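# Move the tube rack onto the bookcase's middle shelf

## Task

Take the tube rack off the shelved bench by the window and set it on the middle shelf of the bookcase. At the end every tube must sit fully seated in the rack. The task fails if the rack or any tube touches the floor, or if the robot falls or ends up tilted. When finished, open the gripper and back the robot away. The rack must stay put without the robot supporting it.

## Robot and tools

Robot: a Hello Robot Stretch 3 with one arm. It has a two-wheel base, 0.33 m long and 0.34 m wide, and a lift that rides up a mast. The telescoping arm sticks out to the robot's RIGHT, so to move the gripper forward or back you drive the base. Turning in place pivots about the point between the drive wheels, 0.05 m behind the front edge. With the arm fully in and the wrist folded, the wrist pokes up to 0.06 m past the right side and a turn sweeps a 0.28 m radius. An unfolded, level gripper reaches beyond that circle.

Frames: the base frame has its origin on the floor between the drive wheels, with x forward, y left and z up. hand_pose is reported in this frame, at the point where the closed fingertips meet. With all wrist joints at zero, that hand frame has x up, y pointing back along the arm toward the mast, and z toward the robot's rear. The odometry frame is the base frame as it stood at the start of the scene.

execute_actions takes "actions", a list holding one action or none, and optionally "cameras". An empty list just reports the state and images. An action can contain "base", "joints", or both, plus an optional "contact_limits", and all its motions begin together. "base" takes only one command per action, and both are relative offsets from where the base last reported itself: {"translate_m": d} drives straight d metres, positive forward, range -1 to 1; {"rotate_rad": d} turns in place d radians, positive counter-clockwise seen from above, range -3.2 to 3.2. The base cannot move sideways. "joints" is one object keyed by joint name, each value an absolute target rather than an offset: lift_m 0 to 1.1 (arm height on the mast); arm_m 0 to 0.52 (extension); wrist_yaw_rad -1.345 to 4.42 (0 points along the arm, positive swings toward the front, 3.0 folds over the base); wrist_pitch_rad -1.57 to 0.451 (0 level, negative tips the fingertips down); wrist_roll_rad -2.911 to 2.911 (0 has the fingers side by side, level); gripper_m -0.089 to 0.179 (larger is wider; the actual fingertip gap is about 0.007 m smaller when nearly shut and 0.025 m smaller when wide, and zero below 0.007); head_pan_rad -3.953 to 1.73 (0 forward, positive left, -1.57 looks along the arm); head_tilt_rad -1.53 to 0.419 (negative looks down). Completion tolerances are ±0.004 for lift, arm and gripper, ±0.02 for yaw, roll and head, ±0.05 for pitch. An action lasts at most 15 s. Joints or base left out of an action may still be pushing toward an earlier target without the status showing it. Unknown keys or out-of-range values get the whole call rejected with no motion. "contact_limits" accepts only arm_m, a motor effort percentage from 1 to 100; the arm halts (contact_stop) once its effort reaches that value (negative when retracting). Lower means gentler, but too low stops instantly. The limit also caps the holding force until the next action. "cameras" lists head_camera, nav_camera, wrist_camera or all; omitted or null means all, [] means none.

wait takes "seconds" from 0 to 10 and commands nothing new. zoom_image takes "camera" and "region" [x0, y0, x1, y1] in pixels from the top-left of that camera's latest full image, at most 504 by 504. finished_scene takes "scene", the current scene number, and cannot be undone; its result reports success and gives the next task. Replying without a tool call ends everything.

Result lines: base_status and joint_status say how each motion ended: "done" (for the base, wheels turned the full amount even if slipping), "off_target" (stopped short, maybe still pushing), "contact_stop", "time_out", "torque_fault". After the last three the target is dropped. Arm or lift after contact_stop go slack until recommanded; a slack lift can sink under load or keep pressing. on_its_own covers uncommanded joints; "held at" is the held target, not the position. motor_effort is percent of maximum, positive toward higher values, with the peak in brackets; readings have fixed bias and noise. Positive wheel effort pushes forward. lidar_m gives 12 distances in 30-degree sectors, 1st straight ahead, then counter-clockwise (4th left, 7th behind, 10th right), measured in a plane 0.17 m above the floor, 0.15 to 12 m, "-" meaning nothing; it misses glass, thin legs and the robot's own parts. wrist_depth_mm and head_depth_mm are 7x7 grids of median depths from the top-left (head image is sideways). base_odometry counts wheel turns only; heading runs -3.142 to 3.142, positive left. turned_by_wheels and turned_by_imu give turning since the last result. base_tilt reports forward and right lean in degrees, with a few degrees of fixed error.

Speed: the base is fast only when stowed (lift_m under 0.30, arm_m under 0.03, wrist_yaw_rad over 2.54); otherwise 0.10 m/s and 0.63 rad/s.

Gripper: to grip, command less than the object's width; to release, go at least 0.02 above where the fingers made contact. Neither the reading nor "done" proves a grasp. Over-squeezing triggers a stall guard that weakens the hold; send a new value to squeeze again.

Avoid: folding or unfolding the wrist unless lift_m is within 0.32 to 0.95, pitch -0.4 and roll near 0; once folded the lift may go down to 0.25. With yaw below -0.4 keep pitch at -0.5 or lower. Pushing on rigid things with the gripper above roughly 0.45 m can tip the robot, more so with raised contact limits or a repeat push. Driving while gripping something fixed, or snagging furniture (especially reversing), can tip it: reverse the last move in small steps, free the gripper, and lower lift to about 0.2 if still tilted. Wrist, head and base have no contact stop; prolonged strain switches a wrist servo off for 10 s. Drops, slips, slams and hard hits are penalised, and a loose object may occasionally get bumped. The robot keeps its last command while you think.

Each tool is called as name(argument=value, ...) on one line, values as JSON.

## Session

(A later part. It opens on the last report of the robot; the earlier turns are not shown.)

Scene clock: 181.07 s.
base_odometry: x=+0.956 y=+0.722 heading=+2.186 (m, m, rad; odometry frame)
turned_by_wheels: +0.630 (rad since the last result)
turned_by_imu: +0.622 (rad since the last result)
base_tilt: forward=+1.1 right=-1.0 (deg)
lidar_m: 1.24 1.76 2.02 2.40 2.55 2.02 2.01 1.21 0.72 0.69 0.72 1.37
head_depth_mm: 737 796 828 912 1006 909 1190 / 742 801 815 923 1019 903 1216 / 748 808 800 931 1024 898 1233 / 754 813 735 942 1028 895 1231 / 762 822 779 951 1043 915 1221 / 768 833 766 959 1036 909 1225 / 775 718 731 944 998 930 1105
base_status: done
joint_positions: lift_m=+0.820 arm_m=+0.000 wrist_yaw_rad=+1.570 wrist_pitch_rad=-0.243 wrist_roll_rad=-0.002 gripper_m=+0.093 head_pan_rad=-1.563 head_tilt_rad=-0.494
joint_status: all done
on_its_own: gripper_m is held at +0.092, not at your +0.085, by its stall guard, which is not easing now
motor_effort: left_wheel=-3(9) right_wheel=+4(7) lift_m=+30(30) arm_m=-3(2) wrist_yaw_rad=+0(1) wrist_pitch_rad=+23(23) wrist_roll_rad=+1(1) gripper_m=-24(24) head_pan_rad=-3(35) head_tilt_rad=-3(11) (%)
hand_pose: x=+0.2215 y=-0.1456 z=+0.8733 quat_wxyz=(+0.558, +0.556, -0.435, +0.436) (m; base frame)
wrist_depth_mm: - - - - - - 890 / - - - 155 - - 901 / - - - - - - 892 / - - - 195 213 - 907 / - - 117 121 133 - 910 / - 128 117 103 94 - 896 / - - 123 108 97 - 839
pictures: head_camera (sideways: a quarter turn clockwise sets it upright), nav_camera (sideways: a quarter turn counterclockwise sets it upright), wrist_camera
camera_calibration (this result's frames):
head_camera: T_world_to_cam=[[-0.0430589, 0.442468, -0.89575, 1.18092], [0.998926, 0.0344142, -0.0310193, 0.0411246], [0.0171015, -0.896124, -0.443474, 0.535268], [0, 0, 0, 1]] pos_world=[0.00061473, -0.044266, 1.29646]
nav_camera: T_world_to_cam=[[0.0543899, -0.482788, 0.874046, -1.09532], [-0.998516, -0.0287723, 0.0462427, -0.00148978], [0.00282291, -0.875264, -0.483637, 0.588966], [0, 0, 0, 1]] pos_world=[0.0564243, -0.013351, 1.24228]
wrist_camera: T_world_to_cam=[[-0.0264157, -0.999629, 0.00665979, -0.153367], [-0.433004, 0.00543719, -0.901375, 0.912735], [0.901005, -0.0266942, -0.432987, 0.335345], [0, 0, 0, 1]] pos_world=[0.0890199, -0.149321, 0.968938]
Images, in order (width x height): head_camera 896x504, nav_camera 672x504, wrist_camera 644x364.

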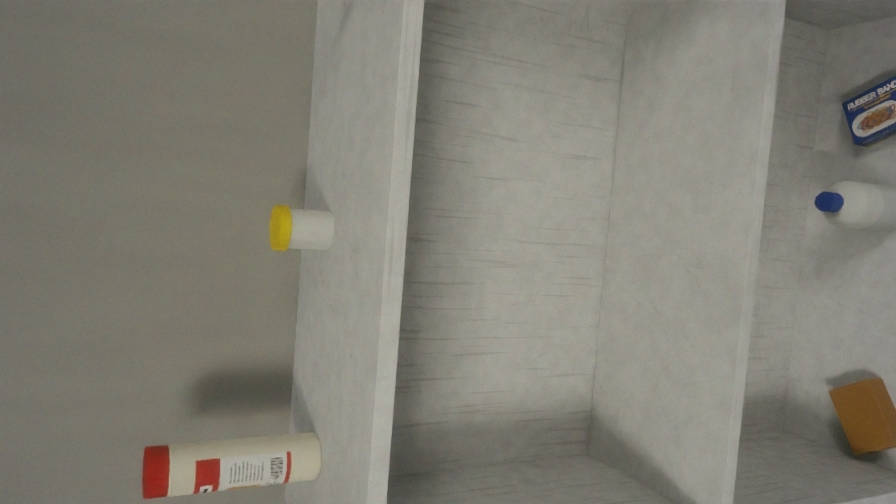

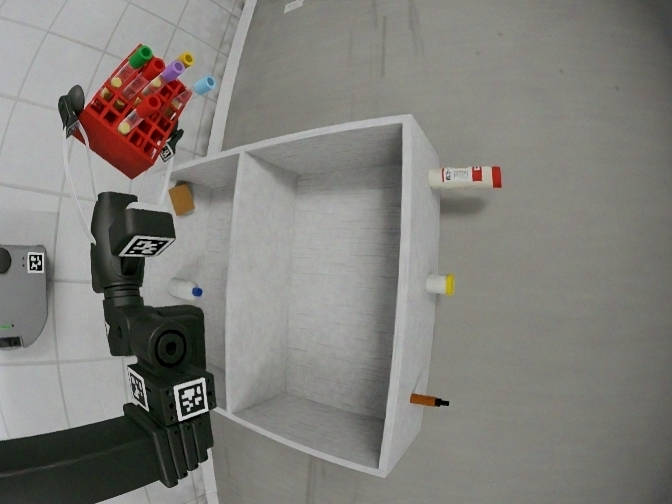

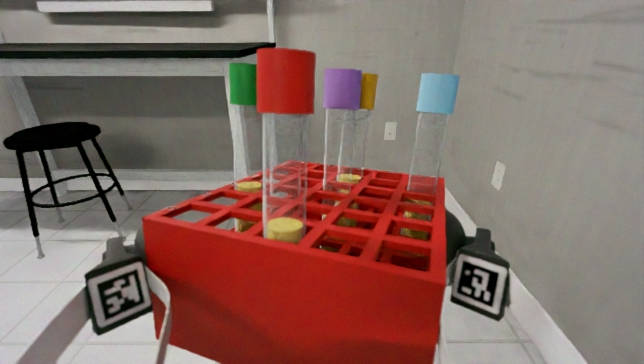

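execute_actions(actions=[{"joints":{"wrist_yaw_rad":0.8}}], cameras=[])

execute_actions(actions=[{"joints":{"wrist_yaw_rad":0.0,"lift_m":0.76}}], cameras=["wrist_camera"])

execute_actions(actions=[{"joints":{"arm_m":0.365}}], cameras=["wrist_camera","head_camera"])

Scene clock: 194.03 s.
base_odometry: x=+0.956 y=+0.722 heading=+2.186 (m, m, rad; odometry frame)
turned_by_wheels: +0.000 (rad since the last result)
turned_by_imu: +0.000 (rad since the last result)
base_tilt: forward=+1.1 right=-1.0 (deg)
lidar_m: 1.24 1.77 2.02 2.39 2.55 2.01 2.01 1.21 0.73 0.69 0.72 1.37
head_depth_mm: 738 794 826 914 1006 910 1194 / 745 802 814 923 1017 904 1220 / 748 809 800 931 1024 904 1230 / 754 818 735 939 1027 896 1237 / 762 821 777 951 1039 916 1256 / 767 831 766 961 1034 883 422 / 773 719 730 940 998 513 402
base_status: not commanded
joint_positions: lift_m=+0.820 arm_m=+0.000 wrist_yaw_rad=+0.802 wrist_pitch_rad=-0.243 wrist_roll_rad=-0.002 gripper_m=+0.093 head_pan_rad=-1.563 head_tilt_rad=-0.494
joint_status: all done
on_its_own: gripper_m is held at +0.092, not at your +0.085, by its stall guard, which is not easing now
motor_effort: left_wheel=-3(3) right_wheel=+2(3) lift_m=+30(31) arm_m=-3(3) wrist_yaw_rad=-3(3) wrist_pitch_rad=+23(24) wrist_roll_rad=+1(1) gripper_m=-24(24) head_pan_rad=-4(4) head_tilt_rad=-3(3) (%)
hand_pose: x=+0.1532 y=-0.3142 z=+0.8733 quat_wxyz=(+0.681, +0.353, -0.612, +0.195) (m; base frame)
wrist_depth_mm: - - - 920 516 558 480 / - - - 101 527 591 493 / - - - - 598 614 518 / - - - 195 213 640 536 / - - 118 121 133 642 555 / - 127 116 103 94 555 545 / - - 123 108 98 479 445
pictures: none
No camera images: the call's "cameras" was empty. Leave "cameras" out to get every camera's image.

Scene clock: 195.40 s.
base_odometry: x=+0.956 y=+0.722 heading=+2.186 (m, m, rad; odometry frame)
turned_by_wheels: +0.000 (rad since the last result)
turned_by_imu: +0.000 (rad since the last result)
base_tilt: forward=+1.1 right=-1.0 (deg)
lidar_m: 1.25 1.76 2.03 2.39 2.54 2.02 2.02 1.21 0.72 0.69 0.72 1.37
head_depth_mm: 736 796 828 913 1005 907 1196 / 743 801 815 922 1018 906 1218 / 747 811 801 933 1022 873 513 / 753 818 734 943 1029 842 488 / 761 823 780 944 1035 914 1146 / 769 832 765 959 1038 912 1217 / 775 719 730 941 1004 930 1109
base_status: not commanded
joint_positions: lift_m=+0.760 arm_m=+0.000 wrist_yaw_rad=+0.002 wrist_pitch_rad=-0.243 wrist_roll_rad=-0.002 gripper_m=+0.093 head_pan_rad=-1.563 head_tilt_rad=-0.494
joint_status: all done
on_its_own: gripper_m is held at +0.092, not at your +0.085, by its stall guard, which is not easing now
motor_effort: left_wheel=-3(4) right_wheel=+3(3) lift_m=+22(30) arm_m=-3(3) wrist_yaw_rad=-3(5) wrist_pitch_rad=+23(23) wrist_roll_rad=+1(1) gripper_m=-24(24) head_pan_rad=-4(3) head_tilt_rad=-4(3) (%)
hand_pose: x=-0.0210 y=-0.3882 z=+0.8137 quat_wxyz=(+0.703, +0.087, -0.701, -0.085) (m; base frame)
wrist_depth_mm: 455 576 565 564 570 568 433 / 459 595 589 102 597 598 438 / 453 636 662 663 652 630 439 / 451 661 676 195 214 663 461 / 493 523 117 121 133 577 482 / 884 127 117 102 94 492 897 / 929 633 123 107 98 728 943
pictures: wrist_camera
camera_calibration (this result's frames):
wrist_camera: T_world_to_cam=[[-0.999702, 0.023482, 0.00663579, -0.02512], [0.00418807, 0.433019, -0.901375, 0.930501], [-0.0240395, -0.901079, -0.432988, 0.162744], [0, 0, 0, 1]] pos_world=[-0.0250972, -0.255689, 0.909363]
Images, in order (width x height): wrist_camera 644x364.

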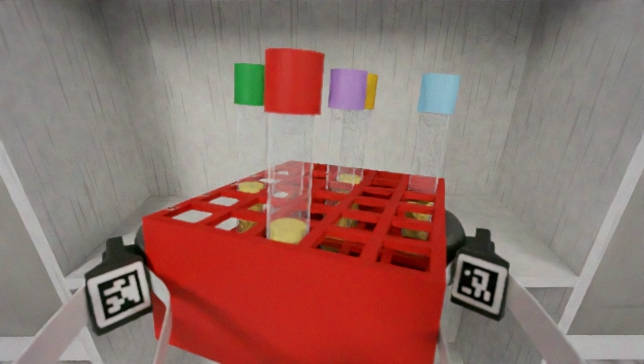

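Scene clock: 199.30 s.
base_odometry: x=+0.956 y=+0.722 heading=+2.186 (m, m, rad; odometry frame)
turned_by_wheels: +0.000 (rad since the last result)
turned_by_imu: +0.000 (rad since the last result)
base_tilt: forward=+1.1 right=-1.0 (deg)
lidar_m: 1.24 1.76 2.02 2.39 2.54 2.02 2.02 1.21 0.73 0.69 0.72 1.37
head_depth_mm: 735 794 825 911 1008 937 - / 740 803 815 916 994 - 1211 / 749 807 798 916 - 874 1225 / 754 813 732 918 1010 893 1237 / 760 824 777 949 1039 913 1227 / 770 830 766 962 1037 911 1218 / 774 719 728 944 1000 932 1102
base_status: not commanded
joint_positions: lift_m=+0.760 arm_m=+0.365 wrist_yaw_rad=+0.001 wrist_pitch_rad=-0.243 wrist_roll_rad=-0.001 gripper_m=+0.093 head_pan_rad=-1.563 head_tilt_rad=-0.494
joint_status: all done
on_its_own: gripper_m is held at +0.092, not at your +0.085, by its stall guard, which is not easing now
motor_effort: left_wheel=-4(3) right_wheel=+3(2) lift_m=+22(22) arm_m=+3(2) wrist_yaw_rad=-1(2) wrist_pitch_rad=+23(23) wrist_roll_rad=+1(1) gripper_m=-24(25) head_pan_rad=-3(4) head_tilt_rad=-2(3) (%)
hand_pose: x=-0.0212 y=-0.7525 z=+0.8137 quat_wxyz=(+0.703, +0.087, -0.701, -0.086) (m; base frame)
wrist_depth_mm: 237 236 236 236 237 237 239 / 252 253 246 102 247 254 254 / 271 272 273 271 271 273 272 / 292 295 284 196 213 293 293 / 320 308 118 120 133 316 319 / 349 128 117 102 94 342 346 / 368 366 123 107 98 371 369
pictures: head_camera (sideways: a quarter turn clockwise sets it upright), wrist_camera
camera_calibration (this result's frames):
head_camera: T_world_to_cam=[[-0.0430022, 0.442493, -0.89574, 1.1809], [0.998931, 0.0342865, -0.0310187, 0.0411238], [0.0169862, -0.896116, -0.443494, 0.535295], [0, 0, 0, 1]] pos_world=[0.000609041, -0.0442651, 1.29646]
wrist_camera: T_world_to_cam=[[-0.999682, 0.0244428, 0.00623333, -0.0157226], [0.0049671, 0.433015, -0.901373, 1.08828], [-0.0247312, -0.901055, -0.432998, -0.165552], [0, 0, 0, 1]] pos_world=[-0.0252175, -0.620029, 0.909362]
Images, in order (width x height): head_camera 896x504, wrist_camera 644x364.

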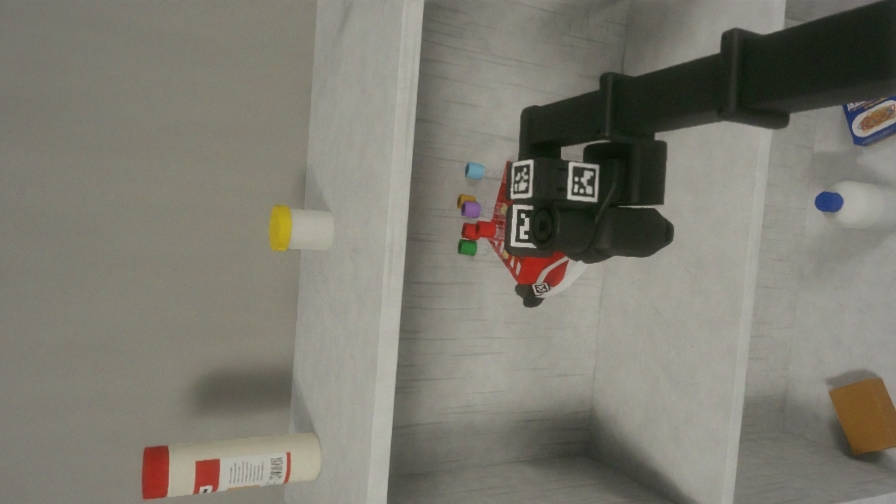

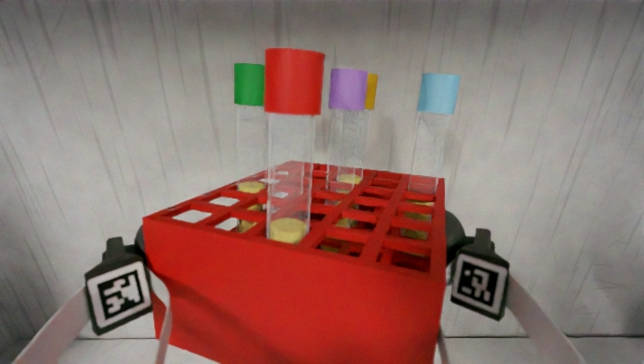

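execute_actions(actions=[{"joints":{"lift_m":0.65}}], cameras=["wrist_camera"])

Scene clock: 204.83 s.
base_odometry: x=+0.956 y=+0.722 heading=+2.186 (m, m, rad; odometry frame)
turned_by_wheels: +0.000 (rad since the last result)
turned_by_imu: +0.000 (rad since the last result)
base_tilt: forward=+1.1 right=-1.0 (deg)
lidar_m: 1.24 1.76 2.02 2.39 2.55 2.01 2.02 1.22 0.73 0.69 0.72 1.37
head_depth_mm: 736 795 826 911 1005 908 1190 / 742 802 816 920 1019 918 - / 749 807 800 935 996 - 1225 / 754 813 732 943 985 894 1228 / 760 826 778 947 1035 916 1228 / 768 829 767 958 1037 912 1226 / 776 719 729 946 1000 932 1106
base_status: not commanded
joint_positions: lift_m=+0.650 arm_m=+0.365 wrist_yaw_rad=+0.001 wrist_pitch_rad=-0.243 wrist_roll_rad=-0.001 gripper_m=+0.093 head_pan_rad=-1.563 head_tilt_rad=-0.494
joint_status: all done
on_its_own: gripper_m is held at +0.092, not at your +0.085, by its stall guard, which is not easing now
motor_effort: left_wheel=-3(4) right_wheel=+3(3) lift_m=+21(22) arm_m=+3(3) wrist_yaw_rad=-1(1) wrist_pitch_rad=+23(23) wrist_roll_rad=+1(1) gripper_m=-25(24) head_pan_rad=-4(4) head_tilt_rad=-3(3) (%)
hand_pose: x=-0.0212 y=-0.7525 z=+0.7037 quat_wxyz=(+0.703, +0.087, -0.701, -0.086) (m; base frame)
wrist_depth_mm: 238 238 237 238 237 237 238 / 253 254 246 102 247 254 253 / 272 272 271 271 272 272 273 / 291 292 286 195 215 294 294 / 318 305 117 121 133 316 318 / 301 128 117 102 93 313 299 / 251 242 123 107 97 249 249
pictures: wrist_camera
camera_calibration (this result's frames):
wrist_camera: T_world_to_cam=[[-0.999682, 0.0244427, 0.00623317, -0.0150369], [0.00496721, 0.433015, -0.901373, 0.989139], [-0.024731, -0.901055, -0.432998, -0.21318], [0, 0, 0, 1]] pos_world=[-0.0252175, -0.620031, 0.799371]
Images, in order (width x height): wrist_camera 644x364.

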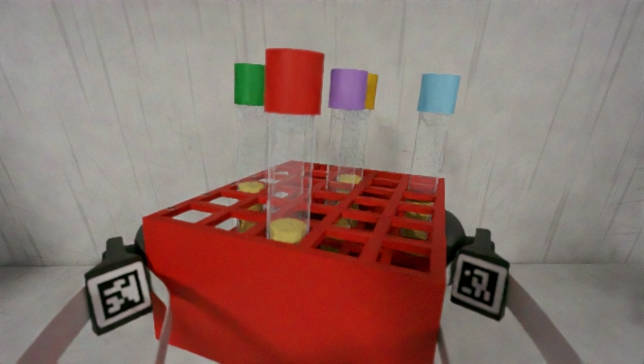

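execute_actions(actions=[{"joints":{"lift_m":0.592}}], cameras=[])

execute_actions(actions=[{"joints":{"lift_m":0.575}}], cameras=["wrist_camera"])

Scene clock: 209.00 s.
base_odometry: x=+0.956 y=+0.722 heading=+2.186 (m, m, rad; odometry frame)
turned_by_wheels: +0.000 (rad since the last result)
turned_by_imu: +0.000 (rad since the last result)
base_tilt: forward=+1.1 right=-1.0 (deg)
lidar_m: 1.25 1.76 2.02 2.39 2.54 2.02 2.02 1.21 0.73 0.69 0.72 1.37
head_depth_mm: 736 794 826 911 1004 909 1191 / 745 802 815 920 1019 907 1225 / 748 806 799 931 1004 - 1157 / 754 816 733 941 994 890 1207 / 760 822 779 951 1037 914 1227 / 767 831 765 961 1033 910 1219 / 774 719 731 940 1004 928 1108
base_status: not commanded
joint_positions: lift_m=+0.592 arm_m=+0.365 wrist_yaw_rad=+0.001 wrist_pitch_rad=-0.243 wrist_roll_rad=-0.001 gripper_m=+0.093 head_pan_rad=-1.563 head_tilt_rad=-0.494
joint_status: all done
on_its_own: gripper_m is held at +0.092, not at your +0.085, by its stall guard, which is not easing now
motor_effort: left_wheel=-3(4) right_wheel=+3(3) lift_m=+21(20) arm_m=+3(3) wrist_yaw_rad=-1(0) wrist_pitch_rad=+23(23) wrist_roll_rad=+1(1) gripper_m=-25(24) head_pan_rad=-3(4) head_tilt_rad=-2(2) (%)
hand_pose: x=-0.0212 y=-0.7525 z=+0.6457 quat_wxyz=(+0.703, +0.087, -0.701, -0.086) (m; base frame)
wrist_depth_mm: 238 237 236 236 237 237 237 / 255 253 247 102 245 253 252 / 270 273 272 274 271 272 272 / 293 294 282 195 213 291 292 / 279 252 118 121 133 283 273 / 222 128 116 103 94 229 218 / 184 177 123 107 98 182 182
pictures: none
No camera images: the call's "cameras" was empty. Leave "cameras" out to get every camera's image.

Scene clock: 209.87 s.
base_odometry: x=+0.956 y=+0.722 heading=+2.186 (m, m, rad; odometry frame)
turned_by_wheels: +0.000 (rad since the last result)
turned_by_imu: +0.000 (rad since the last result)
base_tilt: forward=+1.1 right=-1.0 (deg)
lidar_m: 1.25 1.76 2.02 2.39 2.55 2.01 2.02 1.21 0.73 0.69 0.72 1.37
head_depth_mm: 738 793 824 912 1008 910 1189 / 743 801 812 921 1017 905 1227 / 747 809 802 931 1008 - 1155 / 753 812 731 941 1007 898 1205 / 761 824 776 955 1039 915 1227 / 768 832 765 960 1032 913 1217 / 773 716 729 939 1002 937 1110
base_status: not commanded
joint_positions: lift_m=+0.575 arm_m=+0.365 wrist_yaw_rad=+0.001 wrist_pitch_rad=-0.236 wrist_roll_rad=-0.001 gripper_m=+0.093 head_pan_rad=-1.563 head_tilt_rad=-0.494
joint_status: all done
on_its_own: gripper_m is held at +0.092, not at your +0.085, by its stall guard, which is not easing now
motor_effort: left_wheel=-3(4) right_wheel=+3(3) lift_m=+20(22) arm_m=+4(3) wrist_yaw_rad=-1(1) wrist_pitch_rad=+19(24) wrist_roll_rad=+1(1) gripper_m=-25(24) head_pan_rad=-3(4) head_tilt_rad=-2(3) (%)
hand_pose: x=-0.0212 y=-0.7531 z=+0.6305 quat_wxyz=(+0.703, +0.084, -0.701, -0.083) (m; base frame)
wrist_depth_mm: 238 238 236 236 238 237 237 / 252 254 247 100 247 252 252 / 269 272 271 271 271 272 272 / 293 290 285 211 211 294 293 / 254 136 117 121 132 255 250 / 201 128 116 102 93 208 198 / 160 160 123 107 98 164 164
pictures: wrist_camera
camera_calibration (this result's frames):
wrist_camera: T_world_to_cam=[[-0.999682, 0.0245082, 0.00597629, -0.0143547], [0.00505594, 0.426755, -0.904353, 0.920517], [-0.0247145, -0.904035, -0.426743, -0.251622], [0, 0, 0, 1]] pos_world=[-0.0252229, -0.619959, 0.72518]
Images, in order (width x height): wrist_camera 644x364.

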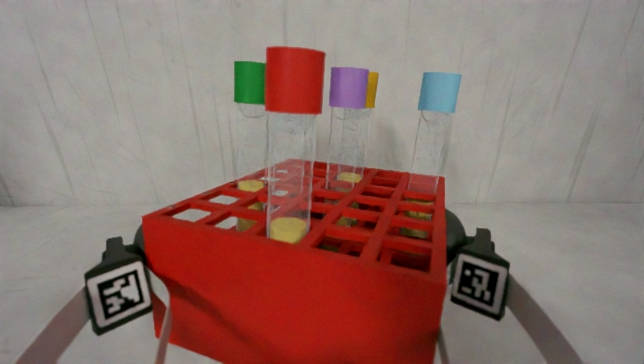

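execute_actions(actions=[{"joints":{"lift_m":0.562}}], cameras=[])

execute_actions(actions=[{"joints":{"gripper_m":0.175}}], cameras=["wrist_camera"])

execute_actions(actions=[{"joints":{"arm_m":0.0}}], cameras=["wrist_camera","head_camera"])

Scene clock: 213.63 s.
base_odometry: x=+0.956 y=+0.722 heading=+2.186 (m, m, rad; odometry frame)
turned_by_wheels: +0.000 (rad since the last result)
turned_by_imu: +0.000 (rad since the last result)
base_tilt: forward=+1.1 right=-1.0 (deg)
lidar_m: 1.25 1.77 2.02 2.39 2.54 2.02 2.01 1.22 0.73 0.69 0.72 1.37
head_depth_mm: 736 793 829 914 1005 908 1192 / 742 802 815 927 1018 905 1227 / 749 807 799 932 1008 935 1124 / 755 813 733 940 1011 902 1200 / 762 824 778 950 1039 916 1228 / 766 831 770 957 1035 912 1217 / 774 718 729 941 1000 933 1107
base_status: not commanded
joint_positions: lift_m=+0.562 arm_m=+0.365 wrist_yaw_rad=+0.001 wrist_pitch_rad=-0.222 wrist_roll_rad=-0.001 gripper_m=+0.093 head_pan_rad=-1.563 head_tilt_rad=-0.494
joint_status: all done
on_its_own: gripper_m is held at +0.092, not at your +0.085, by its stall guard, which is not easing now
motor_effort: left_wheel=-3(4) right_wheel=+2(2) lift_m=+19(20) arm_m=+3(3) wrist_yaw_rad=-1(0) wrist_pitch_rad=+12(19) wrist_roll_rad=+0(1) gripper_m=-24(24) head_pan_rad=-3(4) head_tilt_rad=-3(3) (%)
hand_pose: x=-0.0212 y=-0.7543 z=+0.6209 quat_wxyz=(+0.703, +0.079, -0.702, -0.078) (m; base frame)
wrist_depth_mm: 236 235 237 238 238 234 238 / 252 254 247 147 246 251 253 / 271 270 271 269 271 270 272 / 287 286 207 185 194 285 287 / 240 216 116 119 131 249 235 / 193 128 116 102 93 194 185 / - 149 125 109 98 154 153
pictures: none
No camera images: the call's "cameras" was empty. Leave "cameras" out to get every camera's image.

Scene clock: 214.97 s.
base_odometry: x=+0.956 y=+0.722 heading=+2.186 (m, m, rad; odometry frame)
turned_by_wheels: +0.000 (rad since the last result)
turned_by_imu: +0.000 (rad since the last result)
base_tilt: forward=+1.1 right=-1.0 (deg)
lidar_m: 1.24 1.76 2.02 2.39 2.54 2.02 2.01 1.21 0.73 0.69 0.72 1.37
head_depth_mm: 735 796 826 907 1009 909 1196 / 743 802 812 923 1016 906 1223 / 747 807 798 930 1012 926 1124 / 754 816 733 942 1008 915 1199 / 758 824 776 948 1036 914 1228 / 768 829 763 960 1035 911 1218 / 775 717 726 943 1000 931 1107
base_status: not commanded
joint_positions: lift_m=+0.562 arm_m=+0.365 wrist_yaw_rad=+0.001 wrist_pitch_rad=-0.224 wrist_roll_rad=-0.001 gripper_m=+0.175 head_pan_rad=-1.563 head_tilt_rad=-0.494
joint_status: all done
motor_effort: left_wheel=-4(4) right_wheel=+3(3) lift_m=+21(20) arm_m=+3(3) wrist_yaw_rad=-1(1) wrist_pitch_rad=+13(13) wrist_roll_rad=+0(1) gripper_m=+1(98) head_pan_rad=-4(4) head_tilt_rad=-3(3) (%)
hand_pose: x=-0.0212 y=-0.7541 z=+0.6205 quat_wxyz=(+0.703, +0.080, -0.702, -0.079) (m; base frame)
wrist_depth_mm: 237 237 237 237 237 237 238 / 253 252 247 146 245 253 253 / 271 271 267 150 272 273 267 / 286 288 280 188 195 287 289 / 238 238 151 142 152 247 233 / - 130 115 110 137 - 185 / 150 150 127 108 96 154 153
pictures: wrist_camera
camera_calibration (this result's frames):
wrist_camera: T_world_to_cam=[[-0.999682, 0.0245781, 0.00565265, -0.0140146], [0.00507031, 0.415428, -0.909612, 0.906689], [-0.0247048, -0.909294, -0.415421, -0.267784], [0, 0, 0, 1]] pos_world=[-0.0252229, -0.619814, 0.713571]
Images, in order (width x height): wrist_camera 644x364.

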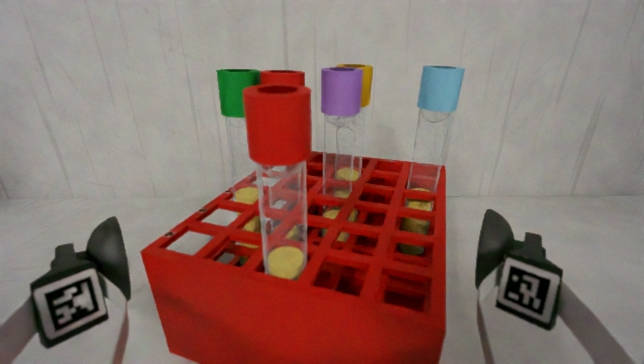

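Scene clock: 218.87 s.
base_odometry: x=+0.956 y=+0.722 heading=+2.186 (m, m, rad; odometry frame)
turned_by_wheels: +0.000 (rad since the last result)
turned_by_imu: +0.000 (rad since the last result)
base_tilt: forward=+1.1 right=-1.0 (deg)
lidar_m: 1.24 1.76 2.02 2.39 2.54 2.02 2.01 1.21 0.73 0.69 0.72 1.37
head_depth_mm: 739 795 829 911 1003 909 1197 / 742 803 815 923 1016 903 1214 / 747 807 801 934 1010 897 1226 / 753 813 736 945 1011 891 1237 / 762 820 777 950 1039 919 1228 / 768 832 766 962 1039 911 1221 / 775 719 730 942 1001 931 1107
base_status: not commanded
joint_positions: lift_m=+0.562 arm_m=+0.000 wrist_yaw_rad=+0.001 wrist_pitch_rad=-0.224 wrist_roll_rad=-0.001 gripper_m=+0.175 head_pan_rad=-1.563 head_tilt_rad=-0.494
joint_status: all done
motor_effort: left_wheel=-3(3) right_wheel=+3(3) lift_m=+20(20) arm_m=-3(3) wrist_yaw_rad=-1(2) wrist_pitch_rad=+13(13) wrist_roll_rad=+1(1) gripper_m=+0(0) head_pan_rad=-4(3) head_tilt_rad=-3(3) (%)
hand_pose: x=-0.0213 y=-0.3898 z=+0.6205 quat_wxyz=(+0.703, +0.080, -0.702, -0.079) (m; base frame)
wrist_depth_mm: 455 569 570 581 575 572 441 / 454 597 603 591 613 591 433 / 443 524 516 452 511 512 417 / 413 592 695 701 690 583 413 / 466 705 768 764 756 636 492 / 843 726 809 815 796 - 839 / 790 652 728 668 703 672 805
pictures: head_camera (sideways: a quarter turn clockwise sets it upright), wrist_camera
camera_calibration (this result's frames):
head_camera: T_world_to_cam=[[-0.0430024, 0.442506, -0.895734, 1.1809], [0.998931, 0.0342871, -0.0310183, 0.0411233], [0.0169863, -0.89611, -0.443507, 0.535311], [0, 0, 0, 1]] pos_world=[0.000609045, -0.0442651, 1.29646]
wrist_camera: T_world_to_cam=[[-0.999676, 0.0248169, 0.00565265, -0.0229344], [0.00516955, 0.415427, -0.909612, 0.755336], [-0.024922, -0.909288, -0.41542, 0.0634994], [0, 0, 0, 1]] pos_world=[-0.0252492, -0.255478, 0.713571]
Images, in order (width x height): head_camera 896x504, wrist_camera 644x364.

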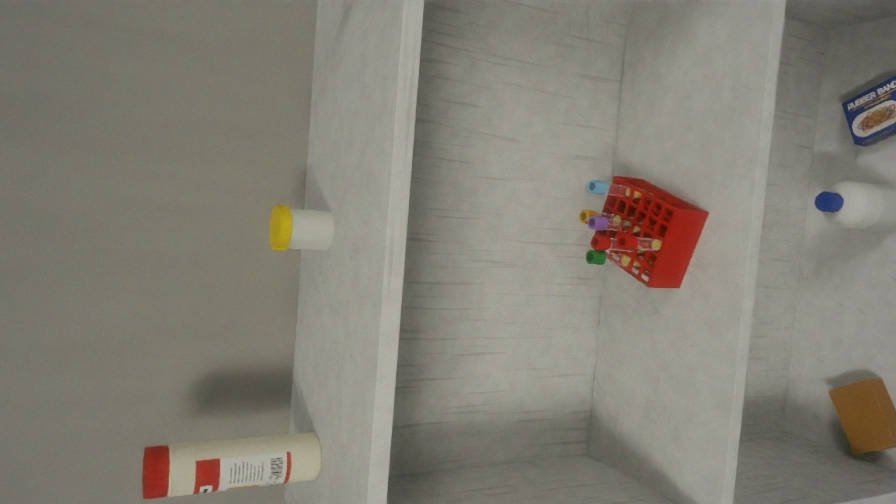

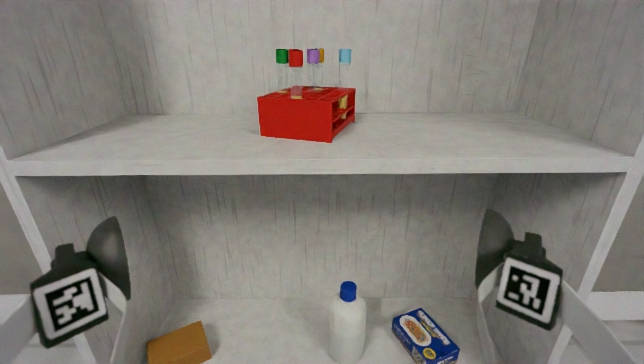

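zoom_image(camera="wrist_camera", region=[240, 35, 380, 145])

Region (240, 35, 380, 145) of wrist_camera's 644x364 image, scaled by 3.600; it fills the top 396 rows of this view, and the rest is white.

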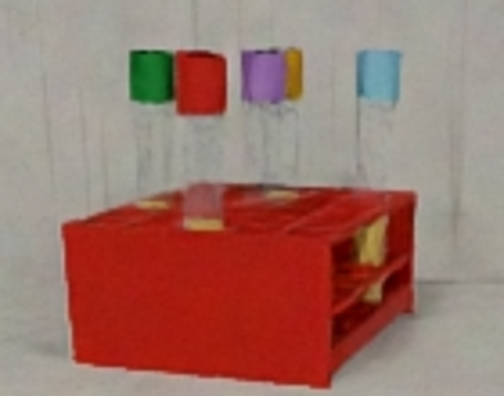

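finished_scene(scene=2)

The scene is finished: the task was done.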